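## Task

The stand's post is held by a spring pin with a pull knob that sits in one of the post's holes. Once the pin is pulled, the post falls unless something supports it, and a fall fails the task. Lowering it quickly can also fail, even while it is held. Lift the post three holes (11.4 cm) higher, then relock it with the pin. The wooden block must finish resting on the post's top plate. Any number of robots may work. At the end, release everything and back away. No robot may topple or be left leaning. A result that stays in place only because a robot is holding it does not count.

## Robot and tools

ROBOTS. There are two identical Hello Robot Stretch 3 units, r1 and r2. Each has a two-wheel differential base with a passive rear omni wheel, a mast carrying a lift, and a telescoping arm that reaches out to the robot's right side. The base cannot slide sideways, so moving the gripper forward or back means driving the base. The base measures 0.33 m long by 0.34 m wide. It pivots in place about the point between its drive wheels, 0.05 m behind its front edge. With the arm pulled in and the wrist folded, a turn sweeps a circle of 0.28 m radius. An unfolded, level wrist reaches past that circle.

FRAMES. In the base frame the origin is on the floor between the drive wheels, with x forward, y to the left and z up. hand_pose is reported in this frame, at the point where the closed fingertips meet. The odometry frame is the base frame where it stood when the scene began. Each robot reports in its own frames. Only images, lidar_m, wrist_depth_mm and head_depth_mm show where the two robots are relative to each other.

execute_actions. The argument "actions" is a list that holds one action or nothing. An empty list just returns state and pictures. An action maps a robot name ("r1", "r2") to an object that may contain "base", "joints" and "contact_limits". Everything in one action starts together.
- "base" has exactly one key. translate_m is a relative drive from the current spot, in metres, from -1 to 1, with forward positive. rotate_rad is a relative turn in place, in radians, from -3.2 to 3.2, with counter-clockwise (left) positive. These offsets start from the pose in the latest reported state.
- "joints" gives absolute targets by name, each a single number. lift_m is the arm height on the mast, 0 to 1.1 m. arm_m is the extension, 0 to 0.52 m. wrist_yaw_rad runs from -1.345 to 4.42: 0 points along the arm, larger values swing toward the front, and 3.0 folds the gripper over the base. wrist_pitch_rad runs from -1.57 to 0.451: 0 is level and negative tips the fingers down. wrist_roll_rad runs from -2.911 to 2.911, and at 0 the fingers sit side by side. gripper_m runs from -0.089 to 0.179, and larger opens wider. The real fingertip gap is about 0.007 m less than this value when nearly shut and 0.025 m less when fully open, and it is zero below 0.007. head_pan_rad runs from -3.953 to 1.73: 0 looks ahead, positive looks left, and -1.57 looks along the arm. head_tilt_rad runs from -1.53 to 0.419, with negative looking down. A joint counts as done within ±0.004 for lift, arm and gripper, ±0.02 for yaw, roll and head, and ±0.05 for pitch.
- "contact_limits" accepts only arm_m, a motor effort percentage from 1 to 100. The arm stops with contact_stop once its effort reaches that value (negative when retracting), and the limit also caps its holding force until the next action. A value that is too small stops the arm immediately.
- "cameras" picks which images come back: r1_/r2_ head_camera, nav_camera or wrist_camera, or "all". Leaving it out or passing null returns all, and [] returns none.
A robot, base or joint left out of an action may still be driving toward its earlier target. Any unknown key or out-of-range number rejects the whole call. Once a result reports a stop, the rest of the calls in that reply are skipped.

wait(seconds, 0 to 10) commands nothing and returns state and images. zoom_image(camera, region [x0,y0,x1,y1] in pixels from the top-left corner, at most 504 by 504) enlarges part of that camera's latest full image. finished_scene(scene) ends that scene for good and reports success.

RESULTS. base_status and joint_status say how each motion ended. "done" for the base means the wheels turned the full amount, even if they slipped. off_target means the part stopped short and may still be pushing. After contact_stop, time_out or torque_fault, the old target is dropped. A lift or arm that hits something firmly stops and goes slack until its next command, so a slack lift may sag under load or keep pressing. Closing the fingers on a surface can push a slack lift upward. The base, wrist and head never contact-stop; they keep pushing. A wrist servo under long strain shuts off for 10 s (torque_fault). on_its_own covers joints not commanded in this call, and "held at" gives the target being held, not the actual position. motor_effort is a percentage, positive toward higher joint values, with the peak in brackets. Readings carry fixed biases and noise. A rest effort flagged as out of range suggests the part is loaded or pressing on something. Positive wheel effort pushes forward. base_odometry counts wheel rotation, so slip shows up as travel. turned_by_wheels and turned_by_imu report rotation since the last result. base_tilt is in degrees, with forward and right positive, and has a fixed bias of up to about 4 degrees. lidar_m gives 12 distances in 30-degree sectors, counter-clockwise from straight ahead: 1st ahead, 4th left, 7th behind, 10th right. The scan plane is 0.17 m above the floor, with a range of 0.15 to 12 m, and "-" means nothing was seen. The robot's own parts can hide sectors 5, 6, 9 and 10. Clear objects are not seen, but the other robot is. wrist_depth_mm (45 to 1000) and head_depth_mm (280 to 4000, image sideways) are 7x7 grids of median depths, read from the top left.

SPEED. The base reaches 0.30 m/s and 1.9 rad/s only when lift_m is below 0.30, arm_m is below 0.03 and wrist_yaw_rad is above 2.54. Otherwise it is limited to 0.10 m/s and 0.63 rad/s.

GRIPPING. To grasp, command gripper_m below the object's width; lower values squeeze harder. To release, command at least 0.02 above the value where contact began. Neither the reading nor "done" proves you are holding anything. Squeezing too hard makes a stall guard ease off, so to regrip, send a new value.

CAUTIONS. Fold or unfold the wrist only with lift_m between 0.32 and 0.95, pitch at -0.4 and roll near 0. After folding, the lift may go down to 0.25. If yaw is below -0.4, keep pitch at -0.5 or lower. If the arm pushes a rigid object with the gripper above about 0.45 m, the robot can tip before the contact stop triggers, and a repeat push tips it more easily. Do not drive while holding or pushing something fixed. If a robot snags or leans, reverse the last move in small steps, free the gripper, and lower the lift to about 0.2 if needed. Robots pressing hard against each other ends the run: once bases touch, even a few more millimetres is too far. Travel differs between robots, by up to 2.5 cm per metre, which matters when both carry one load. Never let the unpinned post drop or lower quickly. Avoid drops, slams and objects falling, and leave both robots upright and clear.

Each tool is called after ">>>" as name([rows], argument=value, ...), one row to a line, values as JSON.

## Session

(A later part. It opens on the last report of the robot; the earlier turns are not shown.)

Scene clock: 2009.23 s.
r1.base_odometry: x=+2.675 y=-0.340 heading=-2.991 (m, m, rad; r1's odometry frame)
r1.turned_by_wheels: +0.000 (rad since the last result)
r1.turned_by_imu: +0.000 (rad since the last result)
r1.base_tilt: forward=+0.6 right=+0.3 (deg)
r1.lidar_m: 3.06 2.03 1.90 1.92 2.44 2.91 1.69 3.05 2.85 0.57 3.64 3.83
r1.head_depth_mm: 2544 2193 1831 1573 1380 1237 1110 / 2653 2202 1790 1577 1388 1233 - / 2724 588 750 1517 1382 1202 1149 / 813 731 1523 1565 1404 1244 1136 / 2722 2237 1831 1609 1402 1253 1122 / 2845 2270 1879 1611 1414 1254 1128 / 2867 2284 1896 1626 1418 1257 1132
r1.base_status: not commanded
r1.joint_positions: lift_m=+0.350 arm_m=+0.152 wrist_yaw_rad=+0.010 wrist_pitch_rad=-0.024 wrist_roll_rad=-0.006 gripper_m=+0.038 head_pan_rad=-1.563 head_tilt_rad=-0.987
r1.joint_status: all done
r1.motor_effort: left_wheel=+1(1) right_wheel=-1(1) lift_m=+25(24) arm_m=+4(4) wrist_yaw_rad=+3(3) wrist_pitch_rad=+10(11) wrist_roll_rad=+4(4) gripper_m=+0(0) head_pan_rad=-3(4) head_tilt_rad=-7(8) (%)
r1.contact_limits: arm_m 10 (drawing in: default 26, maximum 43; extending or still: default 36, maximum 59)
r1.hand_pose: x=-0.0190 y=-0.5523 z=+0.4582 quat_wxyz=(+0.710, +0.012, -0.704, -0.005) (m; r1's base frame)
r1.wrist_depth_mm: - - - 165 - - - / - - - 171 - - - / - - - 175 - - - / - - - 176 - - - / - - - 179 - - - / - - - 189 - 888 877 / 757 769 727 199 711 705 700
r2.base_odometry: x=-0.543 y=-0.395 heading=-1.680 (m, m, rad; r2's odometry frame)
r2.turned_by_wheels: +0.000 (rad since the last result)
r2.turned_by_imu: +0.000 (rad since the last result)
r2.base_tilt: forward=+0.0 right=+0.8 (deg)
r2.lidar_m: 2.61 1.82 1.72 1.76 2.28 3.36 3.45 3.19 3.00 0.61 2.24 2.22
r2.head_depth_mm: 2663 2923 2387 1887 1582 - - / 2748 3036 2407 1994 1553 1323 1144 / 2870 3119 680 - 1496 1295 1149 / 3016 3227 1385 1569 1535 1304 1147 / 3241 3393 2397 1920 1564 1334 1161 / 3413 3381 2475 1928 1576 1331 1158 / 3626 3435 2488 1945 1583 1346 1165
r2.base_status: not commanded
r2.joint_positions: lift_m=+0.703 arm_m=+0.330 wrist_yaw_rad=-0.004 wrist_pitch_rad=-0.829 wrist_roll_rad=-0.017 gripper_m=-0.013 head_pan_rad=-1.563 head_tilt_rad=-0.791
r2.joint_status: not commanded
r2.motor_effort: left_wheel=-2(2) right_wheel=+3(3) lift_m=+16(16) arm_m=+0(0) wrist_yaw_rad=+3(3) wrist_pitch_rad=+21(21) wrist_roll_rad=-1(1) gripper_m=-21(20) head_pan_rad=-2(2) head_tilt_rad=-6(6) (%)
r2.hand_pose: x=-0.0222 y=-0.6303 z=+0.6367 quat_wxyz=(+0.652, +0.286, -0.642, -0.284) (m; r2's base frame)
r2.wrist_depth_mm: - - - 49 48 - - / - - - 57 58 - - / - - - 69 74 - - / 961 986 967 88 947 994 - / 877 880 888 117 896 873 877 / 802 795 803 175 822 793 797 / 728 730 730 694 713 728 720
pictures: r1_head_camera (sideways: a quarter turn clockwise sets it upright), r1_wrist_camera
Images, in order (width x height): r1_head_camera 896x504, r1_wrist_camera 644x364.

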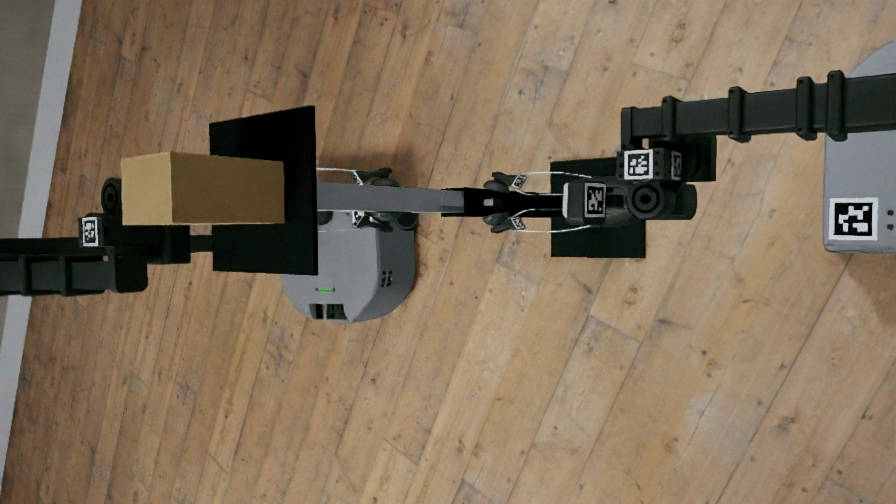

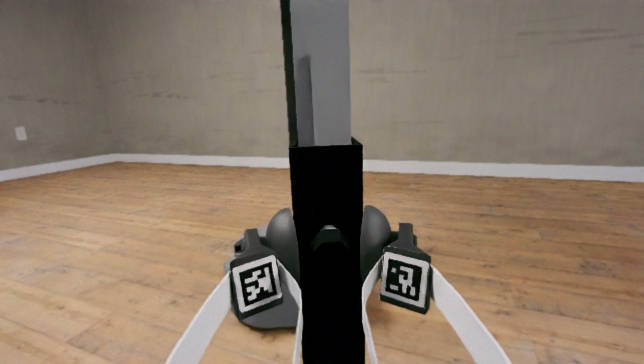

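>>> execute_actions([
  {"r1": {"joints": {"arm_m": 0.138}}},
], cameras=[])

>>> execute_actions([
  {"r1": {"joints": {"gripper_m": 0.029}}},
], cameras=[])

>>> execute_actions([
  {"r1": {"joints": {"arm_m": 0.152}, "contact_limits": {"arm_m": 9}}},
], cameras=["r1_wrist_camera", "r1_head_camera"])

>>> zoom_image(camera="r1_head_camera", region=[420, 150, 580, 250])

Scene clock: 2045.53 s.
r1.base_odometry: x=+2.675 y=-0.340 heading=-2.991 (m, m, rad; r1's odometry frame)
r1.turned_by_wheels: +0.000 (rad since the last result)
r1.turned_by_imu: +0.000 (rad since the last result)
r1.base_tilt: forward=+0.6 right=+0.2 (deg)
r1.lidar_m: 3.06 2.03 1.90 1.93 2.44 2.92 1.69 3.05 2.84 0.57 3.65 3.84
r1.head_depth_mm: 2553 2175 1835 1571 1384 1232 1109 / 2635 2211 1802 1580 1387 1232 - / 2717 589 751 1517 1380 1205 1149 / 813 734 1524 1571 1404 1244 1140 / 2737 2253 1838 1610 1408 1249 1124 / 2834 2266 1896 1615 1412 1254 1130 / 2845 2280 1905 1628 1425 1255 1132
r1.base_status: not commanded
r1.joint_positions: lift_m=+0.350 arm_m=+0.138 wrist_yaw_rad=+0.010 wrist_pitch_rad=-0.024 wrist_roll_rad=-0.006 gripper_m=+0.038 head_pan_rad=-1.563 head_tilt_rad=-0.987
r1.joint_status: all done
r1.motor_effort: left_wheel=+1(1) right_wheel=-1(0) lift_m=+25(24) arm_m=-3(4) wrist_yaw_rad=+2(3) wrist_pitch_rad=+11(10) wrist_roll_rad=+4(4) gripper_m=+0(0) head_pan_rad=-3(3) head_tilt_rad=-7(7) (%)
r1.hand_pose: x=-0.0190 y=-0.5388 z=+0.4582 quat_wxyz=(+0.710, +0.012, -0.704, -0.005) (m; r1's base frame)
r1.wrist_depth_mm: - - - 180 - - - / - - - 185 - - - / - - - 191 - - - / - - - 191 - - - / - - - 191 - - - / - - - 206 - 892 883 / 780 750 739 215 693 712 702
r2.base_odometry: x=-0.543 y=-0.395 heading=-1.680 (m, m, rad; r2's odometry frame)
r2.turned_by_wheels: +0.000 (rad since the last result)
r2.turned_by_imu: -0.001 (rad since the last result)
r2.base_tilt: forward=+0.0 right=+0.8 (deg)
r2.lidar_m: 2.62 1.82 1.72 1.75 2.29 3.37 3.47 3.19 2.99 0.61 2.25 2.23
r2.head_depth_mm: 2610 2898 2380 1879 1587 - - / 2763 3039 2407 2013 1560 1323 1148 / 2902 3188 680 - 1493 1284 1151 / 3014 3182 1378 1581 1531 1307 1157 / 3256 3453 2342 1917 1554 1320 1158 / 3432 3373 2462 1942 1567 1335 1164 / 3589 3475 2456 1940 1587 1341 1166
r2.base_status: not commanded
r2.joint_positions: lift_m=+0.703 arm_m=+0.330 wrist_yaw_rad=-0.004 wrist_pitch_rad=-0.829 wrist_roll_rad=-0.017 gripper_m=-0.013 head_pan_rad=-1.563 head_tilt_rad=-0.791
r2.joint_status: not commanded
r2.motor_effort: left_wheel=-2(2) right_wheel=+2(3) lift_m=+16(16) arm_m=+0(1) wrist_yaw_rad=+3(3) wrist_pitch_rad=+21(21) wrist_roll_rad=-1(1) gripper_m=-20(20) head_pan_rad=-3(2) head_tilt_rad=-6(6) (%)
r2.hand_pose: x=-0.0222 y=-0.6303 z=+0.6367 quat_wxyz=(+0.652, +0.286, -0.642, -0.284) (m; r2's base frame)
r2.wrist_depth_mm: - - - 49 48 - - / - - - 57 58 - - / - - - 69 74 - - / 974 961 973 87 957 966 968 / 881 878 861 117 878 869 863 / 817 790 798 175 786 804 791 / 754 738 716 679 710 748 731
pictures: none
No camera images: the call's "cameras" was empty. Leave "cameras" out to get every camera's image.

Scene clock: 2046.10 s.
r1.base_odometry: x=+2.675 y=-0.340 heading=-2.991 (m, m, rad; r1's odometry frame)
r1.turned_by_wheels: +0.000 (rad since the last result)
r1.turned_by_imu: +0.000 (rad since the last result)
r1.base_tilt: forward=+0.5 right=+0.2 (deg)
r1.lidar_m: 3.07 2.03 1.90 1.93 2.44 2.91 1.69 3.04 2.84 0.57 3.63 3.84
r1.head_depth_mm: 2574 2186 1838 1571 1380 1231 1108 / 2654 2201 1798 1592 1391 1236 - / 2712 589 751 1511 1387 1198 1149 / 813 731 1531 1562 1407 1251 1139 / 2717 2256 1831 1609 1407 1250 1123 / 2861 2264 1882 1609 1414 1253 1125 / 2862 2273 1883 1625 1418 1258 1131
r1.base_status: not commanded
r1.joint_positions: lift_m=+0.350 arm_m=+0.138 wrist_yaw_rad=+0.010 wrist_pitch_rad=-0.024 wrist_roll_rad=-0.006 gripper_m=+0.029 head_pan_rad=-1.563 head_tilt_rad=-0.987
r1.joint_status: all done
r1.motor_effort: left_wheel=+1(1) right_wheel=-1(0) lift_m=+24(25) arm_m=-3(3) wrist_yaw_rad=+3(3) wrist_pitch_rad=+10(11) wrist_roll_rad=+4(4) gripper_m=+0(43) head_pan_rad=-3(3) head_tilt_rad=-7(7) (%)
r1.hand_pose: x=-0.0190 y=-0.5388 z=+0.4582 quat_wxyz=(+0.710, +0.012, -0.704, -0.005) (m; r1's base frame)
r1.wrist_depth_mm: - - - 180 - - - / - - - 185 - - - / - - - 190 - - - / - - - 191 - - - / - - - 168 - - - / - - 968 203 949 904 880 / 781 773 730 216 708 720 698
r2.base_odometry: x=-0.543 y=-0.395 heading=-1.680 (m, m, rad; r2's odometry frame)
r2.turned_by_wheels: +0.000 (rad since the last result)
r2.turned_by_imu: +0.000 (rad since the last result)
r2.base_tilt: forward=+0.0 right=+0.7 (deg)
r2.lidar_m: 2.62 1.82 1.72 1.76 2.29 3.37 3.46 3.20 3.00 0.61 2.24 2.23
r2.head_depth_mm: 2622 2906 2396 1884 1591 - - / 2733 3004 2413 2010 1558 1329 1143 / 2888 3176 682 - 1531 1295 1155 / 3009 3242 1381 1563 1523 1299 1161 / 3237 3455 2355 1906 1566 1334 1161 / 3363 3417 2463 1921 1579 1341 1156 / 3580 3519 2484 1933 1591 1347 1164
r2.base_status: not commanded
r2.joint_positions: lift_m=+0.703 arm_m=+0.330 wrist_yaw_rad=-0.004 wrist_pitch_rad=-0.829 wrist_roll_rad=-0.017 gripper_m=-0.013 head_pan_rad=-1.563 head_tilt_rad=-0.791
r2.joint_status: not commanded
r2.motor_effort: left_wheel=-2(2) right_wheel=+3(3) lift_m=+16(16) arm_m=-1(0) wrist_yaw_rad=+2(4) wrist_pitch_rad=+21(21) wrist_roll_rad=-1(1) gripper_m=-20(20) head_pan_rad=-2(2) head_tilt_rad=-6(6) (%)
r2.hand_pose: x=-0.0222 y=-0.6303 z=+0.6367 quat_wxyz=(+0.652, +0.286, -0.642, -0.284) (m; r2's base frame)
r2.wrist_depth_mm: - - - 49 48 - - / - - - 57 58 - - / - - - 69 74 - - / 957 993 961 87 961 968 962 / 880 882 878 117 889 893 896 / 793 807 799 175 808 806 810 / 724 730 724 696 700 728 723
pictures: none
No camera images: the call's "cameras" was empty. Leave "cameras" out to get every camera's image.

Scene clock: 2047.03 s.
r1.base_odometry: x=+2.675 y=-0.340 heading=-2.991 (m, m, rad; r1's odometry frame)
r1.turned_by_wheels: +0.000 (rad since the last result)
r1.turned_by_imu: +0.000 (rad since the last result)
r1.base_tilt: forward=+0.6 right=+0.2 (deg)
r1.lidar_m: 3.05 2.02 1.90 1.93 2.44 2.91 1.69 3.06 2.85 0.57 3.64 3.83
r1.head_depth_mm: 2561 2186 1818 1573 1383 1231 1109 / 2643 2195 1791 1597 1388 1230 - / 2727 588 751 1515 1384 1209 1150 / 815 730 1527 1578 1404 1245 1137 / 2702 2264 1841 1604 1403 1251 1124 / 2833 2260 1884 1620 1413 1256 1126 / 2864 2282 1908 1625 1420 1255 1132
r1.base_status: not commanded
r1.joint_positions: lift_m=+0.350 arm_m=+0.152 wrist_yaw_rad=+0.010 wrist_pitch_rad=-0.024 wrist_roll_rad=-0.006 gripper_m=+0.029 head_pan_rad=-1.563 head_tilt_rad=-0.987
r1.joint_status: all done
r1.motor_effort: left_wheel=+2(1) right_wheel=-1(1) lift_m=+24(24) arm_m=+5(6) wrist_yaw_rad=+2(3) wrist_pitch_rad=+10(11) wrist_roll_rad=+4(4) gripper_m=+0(1) head_pan_rad=-4(3) head_tilt_rad=-7(7) (%)
r1.contact_limits: arm_m 9 (drawing in: default 26, maximum 43; extending or still: default 36, maximum 59)
r1.hand_pose: x=-0.0190 y=-0.5522 z=+0.4582 quat_wxyz=(+0.710, +0.012, -0.704, -0.005) (m; r1's base frame)
r1.wrist_depth_mm: - - - 165 - - - / - - - 172 - - - / - - - 176 - - - / - - - 176 - - - / - - - 179 - - - / - - 980 190 943 891 896 / 771 727 738 202 734 720 684
r2.base_odometry: x=-0.543 y=-0.395 heading=-1.680 (m, m, rad; r2's odometry frame)
r2.turned_by_wheels: +0.000 (rad since the last result)
r2.turned_by_imu: +0.000 (rad since the last result)
r2.base_tilt: forward=+0.0 right=+0.7 (deg)
r2.lidar_m: 2.62 1.82 1.72 1.75 2.29 3.37 3.45 3.20 2.99 0.61 2.25 2.23
r2.head_depth_mm: 2642 2889 2412 1887 1582 - - / 2754 2981 2426 2023 1562 1322 1149 / 2922 3132 677 - 1515 1300 1151 / 3011 3217 1386 1559 1528 1300 1154 / 3195 3395 2351 1903 1568 1334 1156 / 3387 3425 2463 1914 1573 1340 1160 / 3578 3481 2479 1927 1589 1338 1165
r2.base_status: not commanded
r2.joint_positions: lift_m=+0.703 arm_m=+0.330 wrist_yaw_rad=-0.004 wrist_pitch_rad=-0.829 wrist_roll_rad=-0.017 gripper_m=-0.013 head_pan_rad=-1.563 head_tilt_rad=-0.791
r2.joint_status: not commanded
r2.motor_effort: left_wheel=-2(2) right_wheel=+2(3) lift_m=+16(16) arm_m=+0(1) wrist_yaw_rad=+4(3) wrist_pitch_rad=+20(21) wrist_roll_rad=-1(1) gripper_m=-21(21) head_pan_rad=-2(2) head_tilt_rad=-6(6) (%)
r2.hand_pose: x=-0.0222 y=-0.6303 z=+0.6367 quat_wxyz=(+0.652, +0.286, -0.642, -0.284) (m; r2's base frame)
r2.wrist_depth_mm: - - - 49 48 - - / - - - 57 58 - - / - - - 69 74 - - / 979 970 958 87 979 956 985 / 866 877 875 117 875 889 849 / 782 799 793 176 783 790 812 / 739 733 745 697 720 725 741
pictures: r1_head_camera (sideways: a quarter turn clockwise sets it upright), r1_wrist_camera
Images, in order (width x height): r1_head_camera 896x504, r1_wrist_camera 644x364.

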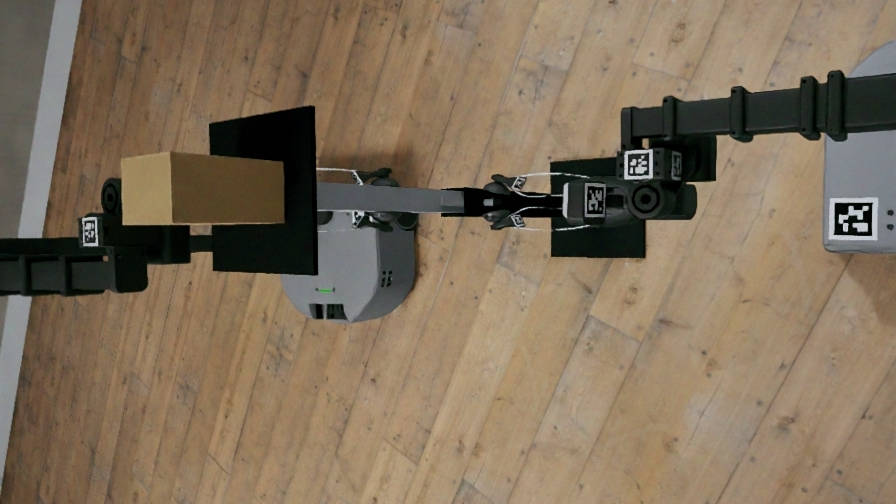

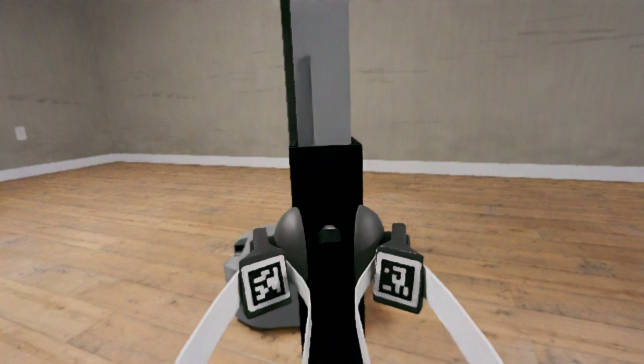

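Region (420, 150, 580, 250) of r1_head_camera's 896x504 image, scaled by 3.150, with more detail than that image has; it fills the top 315 rows of this view, and the rest is white.

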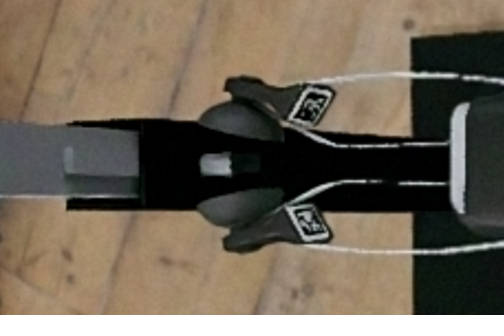

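>>> execute_actions([
  {"r1": {"joints": {"arm_m": 0.166}, "contact_limits": {"arm_m": 9}}},
], cameras=["r1_wrist_camera", "r1_head_camera"])

>>> zoom_image(camera="r1_head_camera", region=[420, 150, 580, 250])

Scene clock: 2054.27 s.
r1.base_odometry: x=+2.675 y=-0.340 heading=-2.991 (m, m, rad; r1's odometry frame)
r1.turned_by_wheels: +0.000 (rad since the last result)
r1.turned_by_imu: +0.000 (rad since the last result)
r1.base_tilt: forward=+0.6 right=+0.2 (deg)
r1.lidar_m: 3.05 2.03 1.91 1.93 2.44 2.90 1.69 3.06 2.84 0.57 3.63 3.83
r1.head_depth_mm: 2550 2200 1827 1570 1381 1229 1115 / 2643 2200 1802 1577 1393 1236 - / 2729 588 753 1512 1385 1206 1146 / 812 732 1525 1566 1406 1246 1134 / 2710 2246 1831 1612 1406 1248 1124 / 2861 2268 1884 1614 1415 1252 1127 / 2863 2296 1900 1616 1421 1260 1132
r1.base_status: not commanded
r1.joint_positions: lift_m=+0.350 arm_m=+0.153 wrist_yaw_rad=+0.010 wrist_pitch_rad=-0.025 wrist_roll_rad=-0.006 gripper_m=+0.029 head_pan_rad=-1.563 head_tilt_rad=-0.987
r1.joint_status: arm_m contact_stop (moved +0.001 of +0.014)
r1.on_its_own: arm_m is slack since a contact_stop, until your next command for it (your +0.166 is given up)
r1.motor_effort: left_wheel=+1(1) right_wheel=-1(1) lift_m=+24(25) arm_m=+1(11) wrist_yaw_rad=+2(3) wrist_pitch_rad=+11(11) wrist_roll_rad=+4(4) gripper_m=-1(1) head_pan_rad=-3(3) head_tilt_rad=-6(7) (%)
r1.contact_limits: arm_m 9 (drawing in: default 26, maximum 43; extending or still: default 36, maximum 59)
r1.hand_pose: x=-0.0188 y=-0.5532 z=+0.4581 quat_wxyz=(+0.710, +0.013, -0.704, -0.005) (m; r1's base frame)
r1.wrist_depth_mm: - - - 165 - - - / - - - 169 - - - / - - - 176 - - - / - - - 175 - - - / - - - 178 - - - / - - 958 188 916 880 887 / 773 769 717 199 719 709 697
r2.base_odometry: x=-0.543 y=-0.395 heading=-1.680 (m, m, rad; r2's odometry frame)
r2.turned_by_wheels: +0.000 (rad since the last result)
r2.turned_by_imu: -0.001 (rad since the last result)
r2.base_tilt: forward=+0.0 right=+0.8 (deg)
r2.lidar_m: 2.62 1.82 1.71 1.76 2.29 3.35 3.44 3.20 2.99 0.61 2.25 2.23
r2.head_depth_mm: 2616 2911 2380 1889 1597 - - / 2757 3008 2385 2028 1547 1327 1148 / 2922 3178 680 - 1502 1294 1150 / 2987 3231 1383 1577 1532 1297 1151 / 3237 3396 2366 1898 1575 1326 1150 / 3390 3410 2431 1930 1580 1336 1160 / 3650 3511 2497 1913 1578 1346 1163
r2.base_status: not commanded
r2.joint_positions: lift_m=+0.703 arm_m=+0.330 wrist_yaw_rad=-0.004 wrist_pitch_rad=-0.829 wrist_roll_rad=-0.017 gripper_m=-0.013 head_pan_rad=-1.563 head_tilt_rad=-0.791
r2.joint_status: not commanded
r2.motor_effort: left_wheel=-2(2) right_wheel=+3(3) lift_m=+16(16) arm_m=-1(0) wrist_yaw_rad=+3(4) wrist_pitch_rad=+21(21) wrist_roll_rad=-1(1) gripper_m=-20(21) head_pan_rad=-2(3) head_tilt_rad=-5(6) (%)
r2.hand_pose: x=-0.0222 y=-0.6303 z=+0.6367 quat_wxyz=(+0.652, +0.286, -0.642, -0.284) (m; r2's base frame)
r2.wrist_depth_mm: - - - 49 48 - - / - - - 57 58 - - / - - - 69 74 - - / 955 962 986 87 958 990 951 / 885 858 854 117 873 864 880 / 798 800 813 175 795 809 800 / 737 724 720 693 726 733 743
pictures: r1_head_camera (sideways: a quarter turn clockwise sets it upright), r1_wrist_camera
Images, in order (width x height): r1_head_camera 896x504, r1_wrist_camera 644x364.

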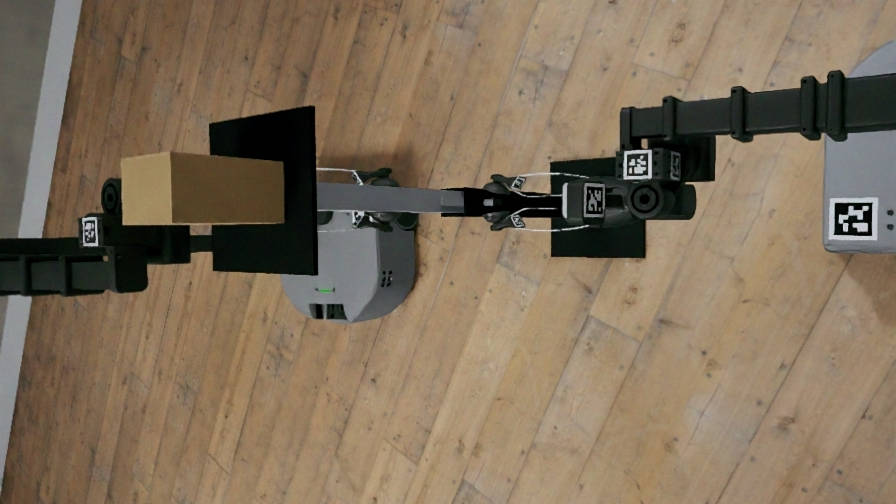

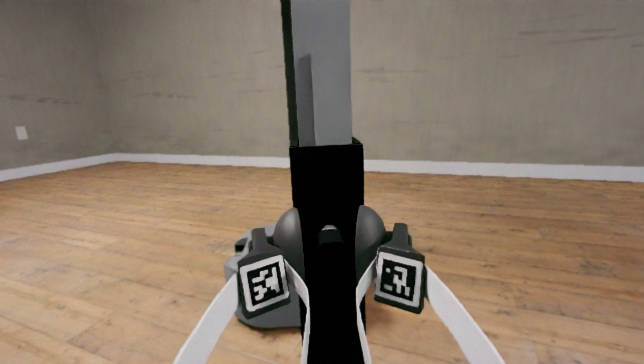

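Region (420, 150, 580, 250) of r1_head_camera's 896x504 image, scaled by 3.150, with more detail than that image has; it fills the top 315 rows of this view, and the rest is white.

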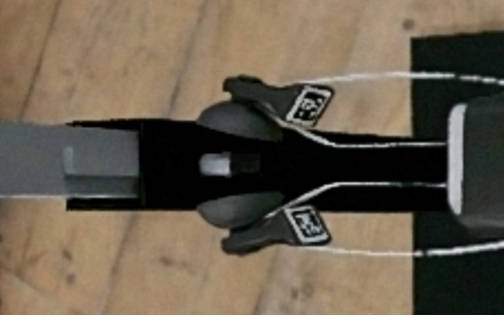

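>>> execute_actions([
  {"r1": {"joints": {"gripper_m": -0.03}}},
], cameras=["r1_wrist_camera", "r1_head_camera"])

>>> zoom_image(camera="r1_head_camera", region=[420, 150, 580, 250])

>>> zoom_image(camera="r1_wrist_camera", region=[220, 170, 440, 330])

Scene clock: 2064.37 s.
r1.base_odometry: x=+2.675 y=-0.340 heading=-2.991 (m, m, rad; r1's odometry frame)
r1.turned_by_wheels: +0.000 (rad since the last result)
r1.turned_by_imu: +0.000 (rad since the last result)
r1.base_tilt: forward=+0.6 right=+0.3 (deg)
r1.lidar_m: 3.05 2.03 1.89 1.93 2.44 2.91 1.69 3.05 2.84 0.57 3.63 3.83
r1.head_depth_mm: 2546 2185 1836 1572 1379 1231 1109 / 2659 2190 1789 1583 1394 1235 - / 2715 587 751 1530 1379 1201 1151 / 814 732 1521 1570 1400 1246 1136 / 2722 2259 1829 1605 1403 1249 1125 / 2833 2267 1889 1608 1407 1255 1125 / 2870 2265 1889 1624 1414 1259 1128
r1.base_status: not commanded
r1.joint_positions: lift_m=+0.350 arm_m=+0.152 wrist_yaw_rad=+0.009 wrist_pitch_rad=-0.024 wrist_roll_rad=-0.006 gripper_m=-0.029 head_pan_rad=-1.563 head_tilt_rad=-0.988
r1.joint_status: all done
r1.on_its_own: arm_m is slack since a contact_stop, until your next command for it (your +0.166 is given up)
r1.motor_effort: left_wheel=+0(1) right_wheel=+1(2) lift_m=+25(24) arm_m=+0(3) wrist_yaw_rad=+3(4) wrist_pitch_rad=+10(11) wrist_roll_rad=+4(4) gripper_m=-20(95) head_pan_rad=-3(3) head_tilt_rad=-7(7) (%)
r1.hand_pose: x=-0.0191 y=-0.5529 z=+0.4584 quat_wxyz=(+0.710, +0.012, -0.704, -0.005) (m; r1's base frame)
r1.wrist_depth_mm: - - - 166 - - - / - - - 171 - - - / - - - 176 - - - / - - - 176 - - - / - - - 179 - - - / - - 924 190 954 912 873 / 783 750 723 199 722 699 678
r2.base_odometry: x=-0.543 y=-0.395 heading=-1.680 (m, m, rad; r2's odometry frame)
r2.turned_by_wheels: +0.000 (rad since the last result)
r2.turned_by_imu: -0.001 (rad since the last result)
r2.base_tilt: forward=+0.0 right=+0.7 (deg)
r2.lidar_m: 2.62 1.82 1.72 1.76 2.30 3.36 3.45 3.20 3.00 0.61 2.24 2.23
r2.head_depth_mm: 2651 2878 2389 1889 1594 - - / 2748 3011 2431 1997 1547 1313 1148 / 2888 3112 677 - 1488 1296 1143 / 3039 3213 1389 1573 1537 1292 1155 / 3225 3390 2369 1916 1581 1334 1155 / 3373 3468 2492 1914 1564 1331 1156 / 3656 3450 2490 1939 1580 1335 1167
r2.base_status: not commanded
r2.joint_positions: lift_m=+0.703 arm_m=+0.330 wrist_yaw_rad=-0.004 wrist_pitch_rad=-0.829 wrist_roll_rad=-0.017 gripper_m=-0.013 head_pan_rad=-1.563 head_tilt_rad=-0.791
r2.joint_status: not commanded
r2.motor_effort: left_wheel=-2(2) right_wheel=+3(3) lift_m=+16(16) arm_m=-1(0) wrist_yaw_rad=+3(3) wrist_pitch_rad=+21(21) wrist_roll_rad=-1(1) gripper_m=-20(20) head_pan_rad=-3(3) head_tilt_rad=-6(6) (%)
r2.hand_pose: x=-0.0222 y=-0.6303 z=+0.6368 quat_wxyz=(+0.652, +0.286, -0.642, -0.284) (m; r2's base frame)
r2.wrist_depth_mm: - - - 49 48 - - / - - - 58 58 - - / - - - 69 74 - - / 954 981 973 88 944 974 981 / 886 885 877 117 856 874 871 / 800 802 813 175 804 797 788 / 728 740 736 697 715 726 727
pictures: r1_head_camera (sideways: a quarter turn clockwise sets it upright), r1_wrist_camera
Images, in order (width x height): r1_head_camera 896x504, r1_wrist_camera 644x364.

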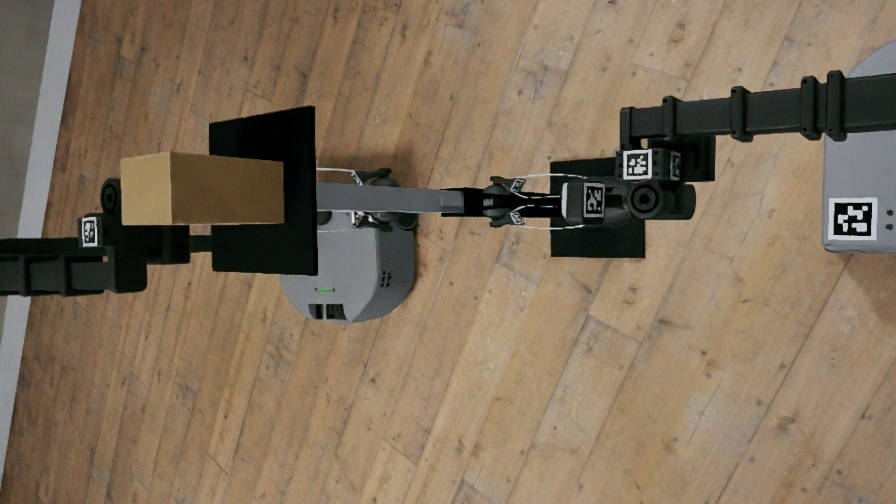

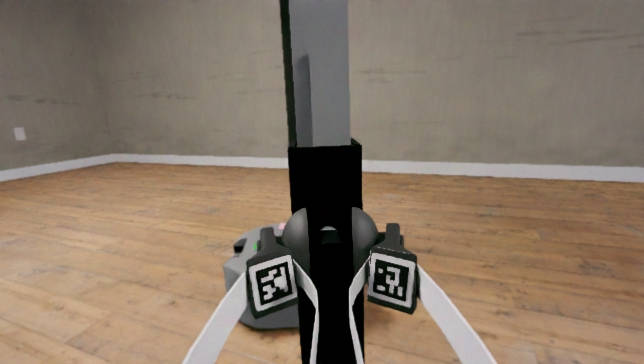

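Region (420, 150, 580, 250) of r1_head_camera's 896x504 image, scaled by 3.150, with more detail than that image has; it fills the top 315 rows of this view, and the rest is white.

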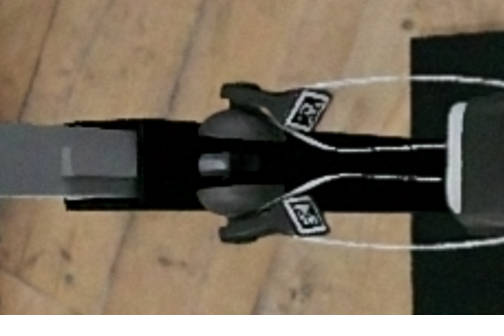

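Region (220, 170, 440, 330) of r1_wrist_camera's 644x364 image, scaled by 2.291; it fills the top 367 rows of this view, and the rest is white.

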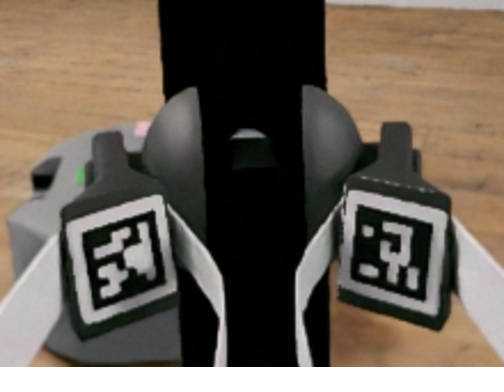

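>>> execute_actions([
  {"r1": {"joints": {"gripper_m": -0.06}}},
], cameras=[])

>>> execute_actions([
  {"r1": {"joints": {"arm_m": 0.142}, "contact_limits": {"arm_m": 40}}},
], cameras=["r1_wrist_camera", "r1_head_camera"])

>>> zoom_image(camera="r1_head_camera", region=[420, 150, 580, 250])

>>> zoom_image(camera="r1_wrist_camera", region=[220, 170, 440, 330])

Scene clock: 2077.87 s.
r1.base_odometry: x=+2.675 y=-0.340 heading=-2.991 (m, m, rad; r1's odometry frame)
r1.turned_by_wheels: +0.000 (rad since the last result)
r1.turned_by_imu: +0.000 (rad since the last result)
r1.base_tilt: forward=+0.5 right=+0.3 (deg)
r1.lidar_m: 3.06 2.03 1.90 1.92 2.44 2.92 1.69 3.06 2.84 0.57 3.65 3.84
r1.head_depth_mm: 2536 2190 1840 1576 1380 1228 1111 / 2642 2197 1792 1585 1389 1237 - / 2733 588 751 1526 1373 1206 1148 / 813 731 1520 1566 1405 1251 1137 / 2700 2246 1835 1597 1408 1251 1128 / 2831 2270 1885 1611 1414 1256 1132 / 2860 2282 1891 1624 1420 1261 1132
r1.base_status: not commanded
r1.joint_positions: lift_m=+0.350 arm_m=+0.153 wrist_yaw_rad=+0.009 wrist_pitch_rad=-0.024 wrist_roll_rad=-0.006 gripper_m=-0.059 head_pan_rad=-1.563 head_tilt_rad=-0.988
r1.joint_status: all done
r1.on_its_own: arm_m is slack since a contact_stop, until your next command for it (your +0.166 is given up)
r1.motor_effort: left_wheel=+1(1) right_wheel=+1(1) lift_m=+25(24) arm_m=+1(2) wrist_yaw_rad=+4(3) wrist_pitch_rad=+10(10) wrist_roll_rad=+4(4) gripper_m=-30(100) head_pan_rad=-3(3) head_tilt_rad=-6(7) (%)
r1.hand_pose: x=-0.0191 y=-0.5540 z=+0.4584 quat_wxyz=(+0.710, +0.012, -0.704, -0.005) (m; r1's base frame)
r1.wrist_depth_mm: - - - 165 - - - / - - - 169 - - - / - - - 174 - - - / - - - 174 - - - / - - - 177 - - - / - - 921 189 957 887 860 / 754 740 721 198 716 730 667
r2.base_odometry: x=-0.543 y=-0.395 heading=-1.680 (m, m, rad; r2's odometry frame)
r2.turned_by_wheels: +0.000 (rad since the last result)
r2.turned_by_imu: -0.001 (rad since the last result)
r2.base_tilt: forward=+0.0 right=+0.8 (deg)
r2.lidar_m: 2.61 1.82 1.72 1.76 2.29 3.36 3.45 3.19 3.00 0.61 2.25 2.23
r2.head_depth_mm: 2655 2894 2383 1891 1589 - - / 2748 3024 2426 2013 1559 1316 1147 / 2901 3175 681 - 1492 1290 1152 / 2995 3191 1395 1564 1536 1301 1154 / 3247 3367 2369 1905 1573 1333 1155 / 3441 3443 2465 1929 1583 1331 1158 / 3603 3485 2474 1950 1583 1343 1167
r2.base_status: not commanded
r2.joint_positions: lift_m=+0.703 arm_m=+0.330 wrist_yaw_rad=-0.004 wrist_pitch_rad=-0.829 wrist_roll_rad=-0.017 gripper_m=-0.013 head_pan_rad=-1.563 head_tilt_rad=-0.791
r2.joint_status: not commanded
r2.motor_effort: left_wheel=-2(2) right_wheel=+3(3) lift_m=+16(16) arm_m=+0(1) wrist_yaw_rad=+3(2) wrist_pitch_rad=+21(21) wrist_roll_rad=-1(1) gripper_m=-19(21) head_pan_rad=-2(2) head_tilt_rad=-6(6) (%)
r2.hand_pose: x=-0.0222 y=-0.6303 z=+0.6368 quat_wxyz=(+0.652, +0.286, -0.642, -0.284) (m; r2's base frame)
r2.wrist_depth_mm: - - - 49 48 - - / - - - 57 58 - - / - - - 69 74 - - / 976 977 988 88 951 987 985 / 870 862 875 117 883 879 900 / 795 784 777 175 791 787 790 / 731 730 713 689 721 734 742
pictures: none
No camera images: the call's "cameras" was empty. Leave "cameras" out to get every camera's image.

Scene clock: 2078.73 s.
r1.base_odometry: x=+2.675 y=-0.340 heading=-2.991 (m, m, rad; r1's odometry frame)
r1.turned_by_wheels: +0.000 (rad since the last result)
r1.turned_by_imu: +0.000 (rad since the last result)
r1.base_tilt: forward=+0.6 right=+0.2 (deg)
r1.lidar_m: 3.05 2.03 1.90 1.93 2.44 2.92 1.69 3.06 2.85 0.57 3.63 3.83
r1.head_depth_mm: 2568 2184 1831 1578 1375 1234 1112 / 2645 2190 1796 1575 1386 1234 - / 2712 588 752 1523 1379 1201 1149 / 812 731 1529 1569 1401 1246 1135 / 2725 2260 1841 1611 1410 1249 1123 / 2834 2247 1873 1618 1412 1255 1127 / 2837 2288 1894 1620 1418 1258 1129
r1.base_status: not commanded
r1.joint_positions: lift_m=+0.350 arm_m=+0.143 wrist_yaw_rad=+0.009 wrist_pitch_rad=-0.019 wrist_roll_rad=-0.006 gripper_m=-0.055 head_pan_rad=-1.563 head_tilt_rad=-0.988
r1.joint_status: all done
r1.motor_effort: left_wheel=+1(1) right_wheel=+1(1) lift_m=+25(24) arm_m=-8(13) wrist_yaw_rad=+4(4) wrist_pitch_rad=+9(10) wrist_roll_rad=+4(4) gripper_m=-29(30) head_pan_rad=-3(3) head_tilt_rad=-6(7) (%)
r1.contact_limits: arm_m 40 (drawing in: default 26, maximum 43; extending or still: default 36, maximum 59)
r1.hand_pose: x=-0.0191 y=-0.5433 z=+0.4595 quat_wxyz=(+0.710, +0.010, -0.704, -0.004) (m; r1's base frame)
r1.wrist_depth_mm: - - - 175 - - - / - - - 180 - - - / - - - 187 - - - / - - - 187 - - - / - - - 187 - - - / - - 918 200 959 893 872 / 781 767 733 209 717 707 705
r2.base_odometry: x=-0.543 y=-0.395 heading=-1.680 (m, m, rad; r2's odometry frame)
r2.turned_by_wheels: +0.000 (rad since the last result)
r2.turned_by_imu: +0.000 (rad since the last result)
r2.base_tilt: forward=+0.0 right=+0.8 (deg)
r2.lidar_m: 2.61 1.82 1.72 1.76 2.30 3.36 3.45 3.21 2.99 0.61 2.24 2.23
r2.head_depth_mm: 2612 2932 2389 1876 1582 - - / 2773 2966 2406 1984 1556 1316 1139 / 2858 3151 679 - 1517 1294 1148 / 2987 3231 1382 1577 1528 1298 1161 / 3262 3433 2361 1925 1564 1331 1155 / 3387 3442 2472 1933 1569 1341 1156 / 3571 3426 2508 1933 1592 1337 1164
r2.base_status: not commanded
r2.joint_positions: lift_m=+0.703 arm_m=+0.330 wrist_yaw_rad=-0.004 wrist_pitch_rad=-0.829 wrist_roll_rad=-0.017 gripper_m=-0.013 head_pan_rad=-1.563 head_tilt_rad=-0.791
r2.joint_status: not commanded
r2.motor_effort: left_wheel=-2(2) right_wheel=+3(3) lift_m=+16(16) arm_m=+0(0) wrist_yaw_rad=+3(3) wrist_pitch_rad=+20(21) wrist_roll_rad=-1(1) gripper_m=-20(20) head_pan_rad=-3(2) head_tilt_rad=-6(5) (%)
r2.hand_pose: x=-0.0222 y=-0.6303 z=+0.6368 quat_wxyz=(+0.652, +0.286, -0.642, -0.284) (m; r2's base frame)
r2.wrist_depth_mm: - - - 49 48 - - / - - - 57 58 - - / - - - 69 74 - - / 975 973 970 88 946 989 975 / 897 868 888 117 860 875 870 / 808 780 804 174 809 795 802 / 710 726 732 688 721 715 736
pictures: r1_head_camera (sideways: a quarter turn clockwise sets it upright), r1_wrist_camera
Images, in order (width x height): r1_head_camera 896x504, r1_wrist_camera 644x364.

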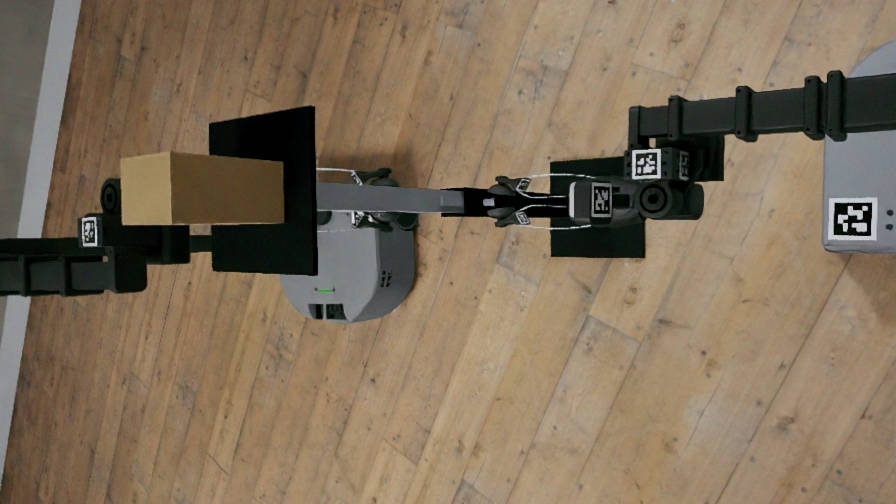

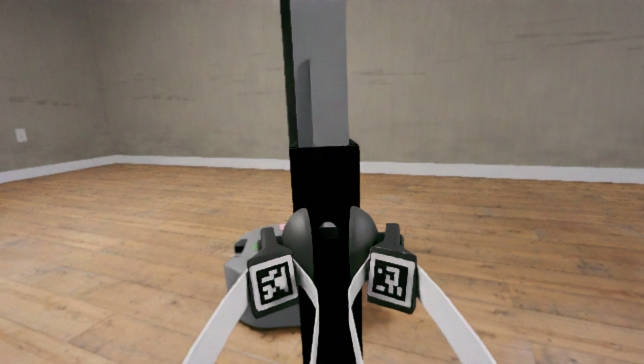

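Region (420, 150, 580, 250) of r1_head_camera's 896x504 image, scaled by 3.150, with more detail than that image has; it fills the top 315 rows of this view, and the rest is white.

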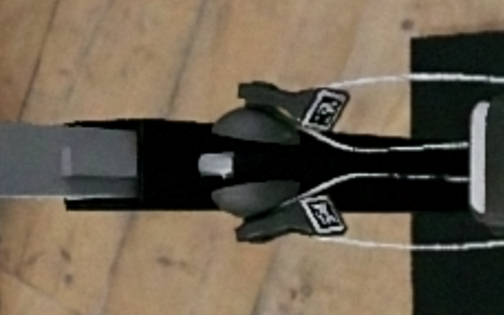

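Region (220, 170, 440, 330) of r1_wrist_camera's 644x364 image, scaled by 2.291; it fills the top 367 rows of this view, and the rest is white.

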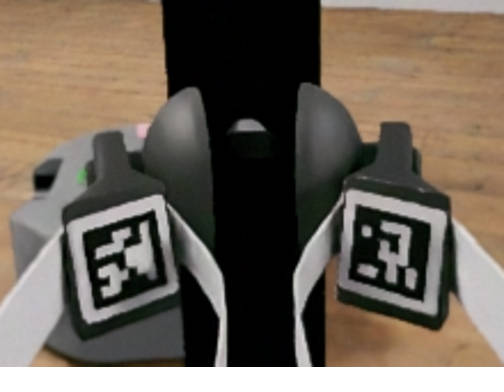

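>>> execute_actions([
  {"r1": {"joints": {"gripper_m": 0.029}}},
], cameras=[])

>>> execute_actions([
  {"r1": {"joints": {"arm_m": 0.1525}}},
], cameras=["r1_wrist_camera"])

>>> zoom_image(camera="r1_wrist_camera", region=[270, 30, 390, 160])

>>> execute_actions([
  {"r2": {"joints": {"lift_m": 0.706}}},
], cameras=["r1_wrist_camera"])

>>> zoom_image(camera="r1_wrist_camera", region=[270, 30, 390, 160])

Scene clock: 2111.70 s.
r1.base_odometry: x=+2.675 y=-0.340 heading=-2.991 (m, m, rad; r1's odometry frame)
r1.turned_by_wheels: +0.000 (rad since the last result)
r1.turned_by_imu: +0.000 (rad since the last result)
r1.base_tilt: forward=+0.6 right=+0.3 (deg)
r1.lidar_m: 3.04 2.03 1.90 1.93 2.43 2.91 1.69 3.06 2.84 0.57 3.61 3.83
r1.head_depth_mm: 2537 2173 1833 1571 1385 1230 1109 / 2661 2209 1798 1585 1392 1241 - / 2734 588 750 1515 1388 1202 1148 / 813 730 1525 1577 1400 1245 1136 / 2729 2238 1836 1607 1405 1242 1126 / 2847 2263 1886 1617 1409 1256 1129 / 2888 2298 1890 1621 1423 1264 1134
r1.base_status: not commanded
r1.joint_positions: lift_m=+0.350 arm_m=+0.142 wrist_yaw_rad=+0.009 wrist_pitch_rad=-0.020 wrist_roll_rad=-0.006 gripper_m=+0.029 head_pan_rad=-1.563 head_tilt_rad=-0.988
r1.joint_status: all done
r1.motor_effort: left_wheel=+1(1) right_wheel=+1(0) lift_m=+25(25) arm_m=-3(6) wrist_yaw_rad=+4(3) wrist_pitch_rad=+9(8) wrist_roll_rad=+4(4) gripper_m=+0(75) head_pan_rad=-3(3) head_tilt_rad=-7(6) (%)
r1.hand_pose: x=-0.0191 y=-0.5429 z=+0.4593 quat_wxyz=(+0.710, +0.011, -0.704, -0.004) (m; r1's base frame)
r1.wrist_depth_mm: - - - 176 - - - / - - - 181 - - - / - - - 187 - - - / - - - 185 - - - / - - - 188 - - - / - - 992 199 965 876 874 / 797 753 731 211 699 715 688
r2.base_odometry: x=-0.543 y=-0.395 heading=-1.680 (m, m, rad; r2's odometry frame)
r2.turned_by_wheels: +0.000 (rad since the last result)
r2.turned_by_imu: -0.002 (rad since the last result)
r2.base_tilt: forward=+0.0 right=+0.7 (deg)
r2.lidar_m: 2.62 1.82 1.72 1.75 2.29 3.37 3.45 3.19 2.99 0.61 2.24 2.23
r2.head_depth_mm: 2620 2921 2393 1882 1594 - - / 2801 3023 2389 2024 1556 1306 1144 / 2890 3191 678 - 1510 1295 1145 / 2994 3204 1386 1571 1528 1303 1151 / 3205 3375 2352 1922 1576 1326 1156 / 3410 3429 2498 1917 1578 1338 1158 / 3645 3514 2482 1951 1584 1344 1161
r2.base_status: not commanded
r2.joint_positions: lift_m=+0.703 arm_m=+0.330 wrist_yaw_rad=-0.004 wrist_pitch_rad=-0.829 wrist_roll_rad=-0.017 gripper_m=-0.013 head_pan_rad=-1.563 head_tilt_rad=-0.791
r2.joint_status: not commanded
r2.motor_effort: left_wheel=-2(2) right_wheel=+3(3) lift_m=+16(16) arm_m=-1(1) wrist_yaw_rad=+3(3) wrist_pitch_rad=+21(21) wrist_roll_rad=-1(1) gripper_m=-21(20) head_pan_rad=-2(3) head_tilt_rad=-6(6) (%)
r2.hand_pose: x=-0.0222 y=-0.6303 z=+0.6368 quat_wxyz=(+0.652, +0.286, -0.642, -0.284) (m; r2's base frame)
r2.wrist_depth_mm: - - - 49 48 - - / - - - 57 58 - - / - - - 69 74 - - / 982 984 980 88 968 975 981 / 893 897 877 117 878 886 878 / 810 802 809 175 793 794 775 / 727 724 728 700 703 730 739
pictures: none
No camera images: the call's "cameras" was empty. Leave "cameras" out to get every camera's image.

Scene clock: 2112.53 s.
r1.base_odometry: x=+2.675 y=-0.340 heading=-2.991 (m, m, rad; r1's odometry frame)
r1.turned_by_wheels: +0.000 (rad since the last result)
r1.turned_by_imu: +0.000 (rad since the last result)
r1.base_tilt: forward=+0.7 right=+0.2 (deg)
r1.lidar_m: 3.05 2.02 1.90 1.92 2.44 2.91 1.69 3.05 2.85 0.57 3.64 3.83
r1.head_depth_mm: 2568 2179 1824 1575 1385 1227 1111 / 2657 2195 1799 1583 1387 1229 - / 2724 588 751 1519 1384 1204 1147 / 813 732 1518 1566 1404 1247 1137 / 2732 2250 1831 1609 1409 1248 1121 / 2821 2275 1890 1610 1410 1257 1126 / 2867 2285 1888 1619 1421 1259 1131
r1.base_status: not commanded
r1.joint_positions: lift_m=+0.350 arm_m=+0.152 wrist_yaw_rad=+0.009 wrist_pitch_rad=-0.021 wrist_roll_rad=-0.006 gripper_m=+0.029 head_pan_rad=-1.563 head_tilt_rad=-0.988
r1.joint_status: all done
r1.motor_effort: left_wheel=+0(1) right_wheel=+0(1) lift_m=+25(25) arm_m=+7(6) wrist_yaw_rad=+4(3) wrist_pitch_rad=+9(9) wrist_roll_rad=+4(4) gripper_m=-1(1) head_pan_rad=-3(3) head_tilt_rad=-6(7) (%)
r1.hand_pose: x=-0.0191 y=-0.5527 z=+0.4592 quat_wxyz=(+0.710, +0.011, -0.704, -0.004) (m; r1's base frame)
r1.wrist_depth_mm: - - - 167 - - - / - - - 171 - - - / - - - 176 - - - / - - - 175 - - - / - - - 179 - - - / - - 972 189 974 890 894 / 782 767 740 201 727 735 702
r2.base_odometry: x=-0.543 y=-0.395 heading=-1.680 (m, m, rad; r2's odometry frame)
r2.turned_by_wheels: +0.000 (rad since the last result)
r2.turned_by_imu: +0.000 (rad since the last result)
r2.base_tilt: forward=+0.0 right=+0.8 (deg)
r2.lidar_m: 2.62 1.82 1.72 1.76 2.30 3.37 3.45 3.19 3.00 0.61 2.24 2.23
r2.head_depth_mm: 2595 2908 2416 1870 1591 - - / 2746 3029 2424 2006 1543 1318 1139 / 2916 3158 680 - 1517 1295 1151 / 3021 3201 1388 1569 1525 1301 1162 / 3165 3391 2351 1912 1573 1338 1156 / 3424 3510 2475 1919 1577 1340 1166 / 3624 3477 2449 1942 1588 1344 1163
r2.base_status: not commanded
r2.joint_positions: lift_m=+0.703 arm_m=+0.330 wrist_yaw_rad=-0.004 wrist_pitch_rad=-0.829 wrist_roll_rad=-0.017 gripper_m=-0.013 head_pan_rad=-1.563 head_tilt_rad=-0.791
r2.joint_status: not commanded
r2.motor_effort: left_wheel=-2(2) right_wheel=+3(3) lift_m=+16(16) arm_m=-1(1) wrist_yaw_rad=+3(4) wrist_pitch_rad=+21(21) wrist_roll_rad=-1(1) gripper_m=-21(21) head_pan_rad=-2(2) head_tilt_rad=-6(6) (%)
r2.hand_pose: x=-0.0222 y=-0.6303 z=+0.6368 quat_wxyz=(+0.652, +0.286, -0.642, -0.284) (m; r2's base frame)
r2.wrist_depth_mm: - - - 49 48 - - / - - - 57 58 - - / - - - 69 74 - - / 991 966 963 87 949 975 980 / 888 893 854 117 883 886 905 / 803 790 793 175 784 794 802 / 717 736 723 705 713 726 730
pictures: r1_wrist_camera
Images, in order (width x height): r1_wrist_camera 644x364.

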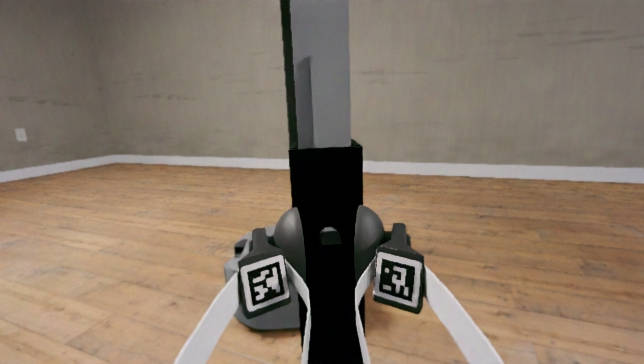

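Region (270, 30, 390, 160) of r1_wrist_camera's 644x364 image, scaled by 3.877; it fills the left 465 columns of this view, and the rest is white.

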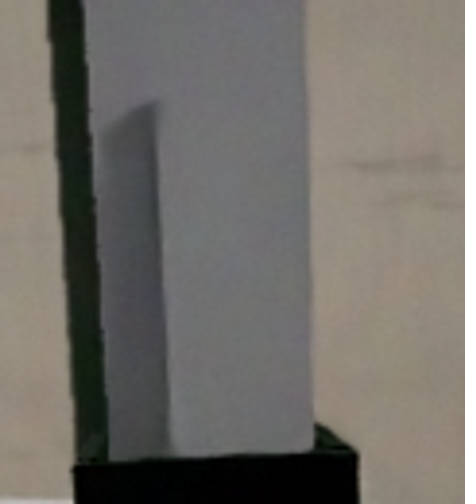

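Scene clock: 2113.07 s.
r1.base_odometry: x=+2.675 y=-0.340 heading=-2.991 (m, m, rad; r1's odometry frame)
r1.turned_by_wheels: +0.000 (rad since the last result)
r1.turned_by_imu: +0.000 (rad since the last result)
r1.base_tilt: forward=+0.6 right=+0.2 (deg)
r1.lidar_m: 3.05 2.03 1.90 1.93 2.44 2.91 1.69 3.06 2.84 0.57 3.63 3.84
r1.head_depth_mm: 2563 2180 1827 1579 1386 1232 1106 / 2634 2207 1794 1585 1389 1235 - / 2723 589 752 1525 1381 1202 1152 / 817 745 1521 1570 1398 1246 1136 / 2710 2253 1832 1596 1405 1250 1125 / 2841 2249 1885 1608 1413 1256 1128 / 2880 2277 1896 1620 1419 1261 1134
r1.base_status: not commanded
r1.joint_positions: lift_m=+0.350 arm_m=+0.152 wrist_yaw_rad=+0.009 wrist_pitch_rad=-0.021 wrist_roll_rad=-0.006 gripper_m=+0.029 head_pan_rad=-1.563 head_tilt_rad=-0.988
r1.joint_status: not commanded
r1.motor_effort: left_wheel=+1(1) right_wheel=+0(0) lift_m=+24(25) arm_m=+7(7) wrist_yaw_rad=+3(3) wrist_pitch_rad=+9(9) wrist_roll_rad=+4(4) gripper_m=-1(1) head_pan_rad=-3(3) head_tilt_rad=-6(7) (%)
r1.hand_pose: x=-0.0191 y=-0.5527 z=+0.4592 quat_wxyz=(+0.710, +0.011, -0.704, -0.004) (m; r1's base frame)
r1.wrist_depth_mm: - - - 168 - - - / - - - 172 - - - / - - - 175 - - - / - - - 175 - - - / - - - 179 - - - / - - 960 188 955 908 874 / 789 764 715 200 734 719 688
r2.base_odometry: x=-0.543 y=-0.395 heading=-1.680 (m, m, rad; r2's odometry frame)
r2.turned_by_wheels: +0.000 (rad since the last result)
r2.turned_by_imu: +0.000 (rad since the last result)
r2.base_tilt: forward=+0.0 right=+0.8 (deg)
r2.lidar_m: 2.62 1.82 1.72 1.76 2.29 3.37 3.44 3.20 3.00 0.61 2.24 2.22
r2.head_depth_mm: 2623 2886 2397 1889 1579 - - / 2728 3051 2422 - 1561 1324 1148 / 2919 3193 678 - 1519 1288 1150 / 3038 3215 1387 1562 1527 1294 1156 / 3233 3420 2369 1906 1559 1340 1149 / 3439 3430 2445 1915 1584 1337 1161 / 3688 3483 2485 1920 1581 1338 1162
r2.base_status: not commanded
r2.joint_positions: lift_m=+0.705 arm_m=+0.330 wrist_yaw_rad=-0.004 wrist_pitch_rad=-0.832 wrist_roll_rad=-0.017 gripper_m=-0.013 head_pan_rad=-1.563 head_tilt_rad=-0.791
r2.joint_status: all done
r2.motor_effort: left_wheel=-2(2) right_wheel=+3(3) lift_m=+31(33) arm_m=-1(2) wrist_yaw_rad=+4(2) wrist_pitch_rad=+22(22) wrist_roll_rad=-1(1) gripper_m=-20(21) head_pan_rad=-2(2) head_tilt_rad=-6(6) (%)
r2.hand_pose: x=-0.0222 y=-0.6298 z=+0.6385 quat_wxyz=(+0.652, +0.287, -0.642, -0.285) (m; r2's base frame)
r2.wrist_depth_mm: - - - 49 48 - - / - - - 57 58 - - / - - - 69 74 - - / 952 982 980 88 966 983 - / 868 868 865 117 895 870 896 / 806 790 801 178 800 794 803 / 743 730 737 696 700 731 734
pictures: r1_wrist_camera
Images, in order (width x height): r1_wrist_camera 644x364.

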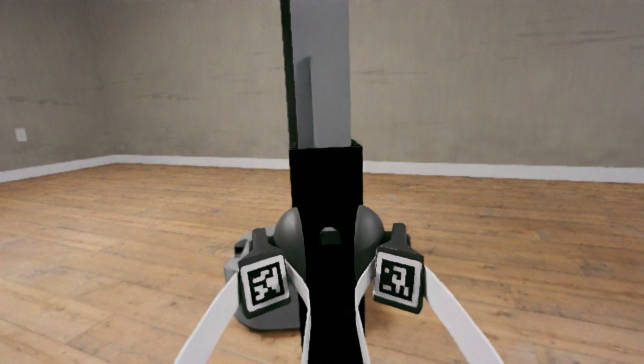

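Region (270, 30, 390, 160) of r1_wrist_camera's 644x364 image, scaled by 3.877; it fills the left 465 columns of this view, and the rest is white.

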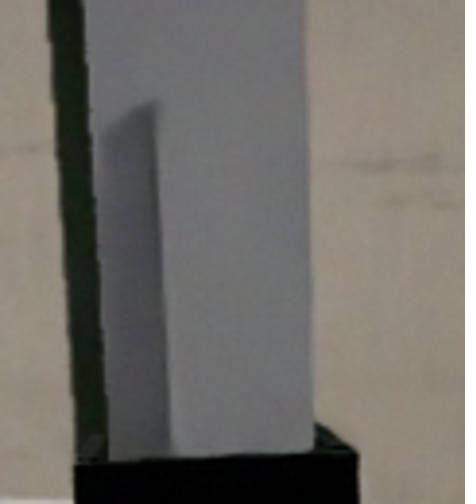

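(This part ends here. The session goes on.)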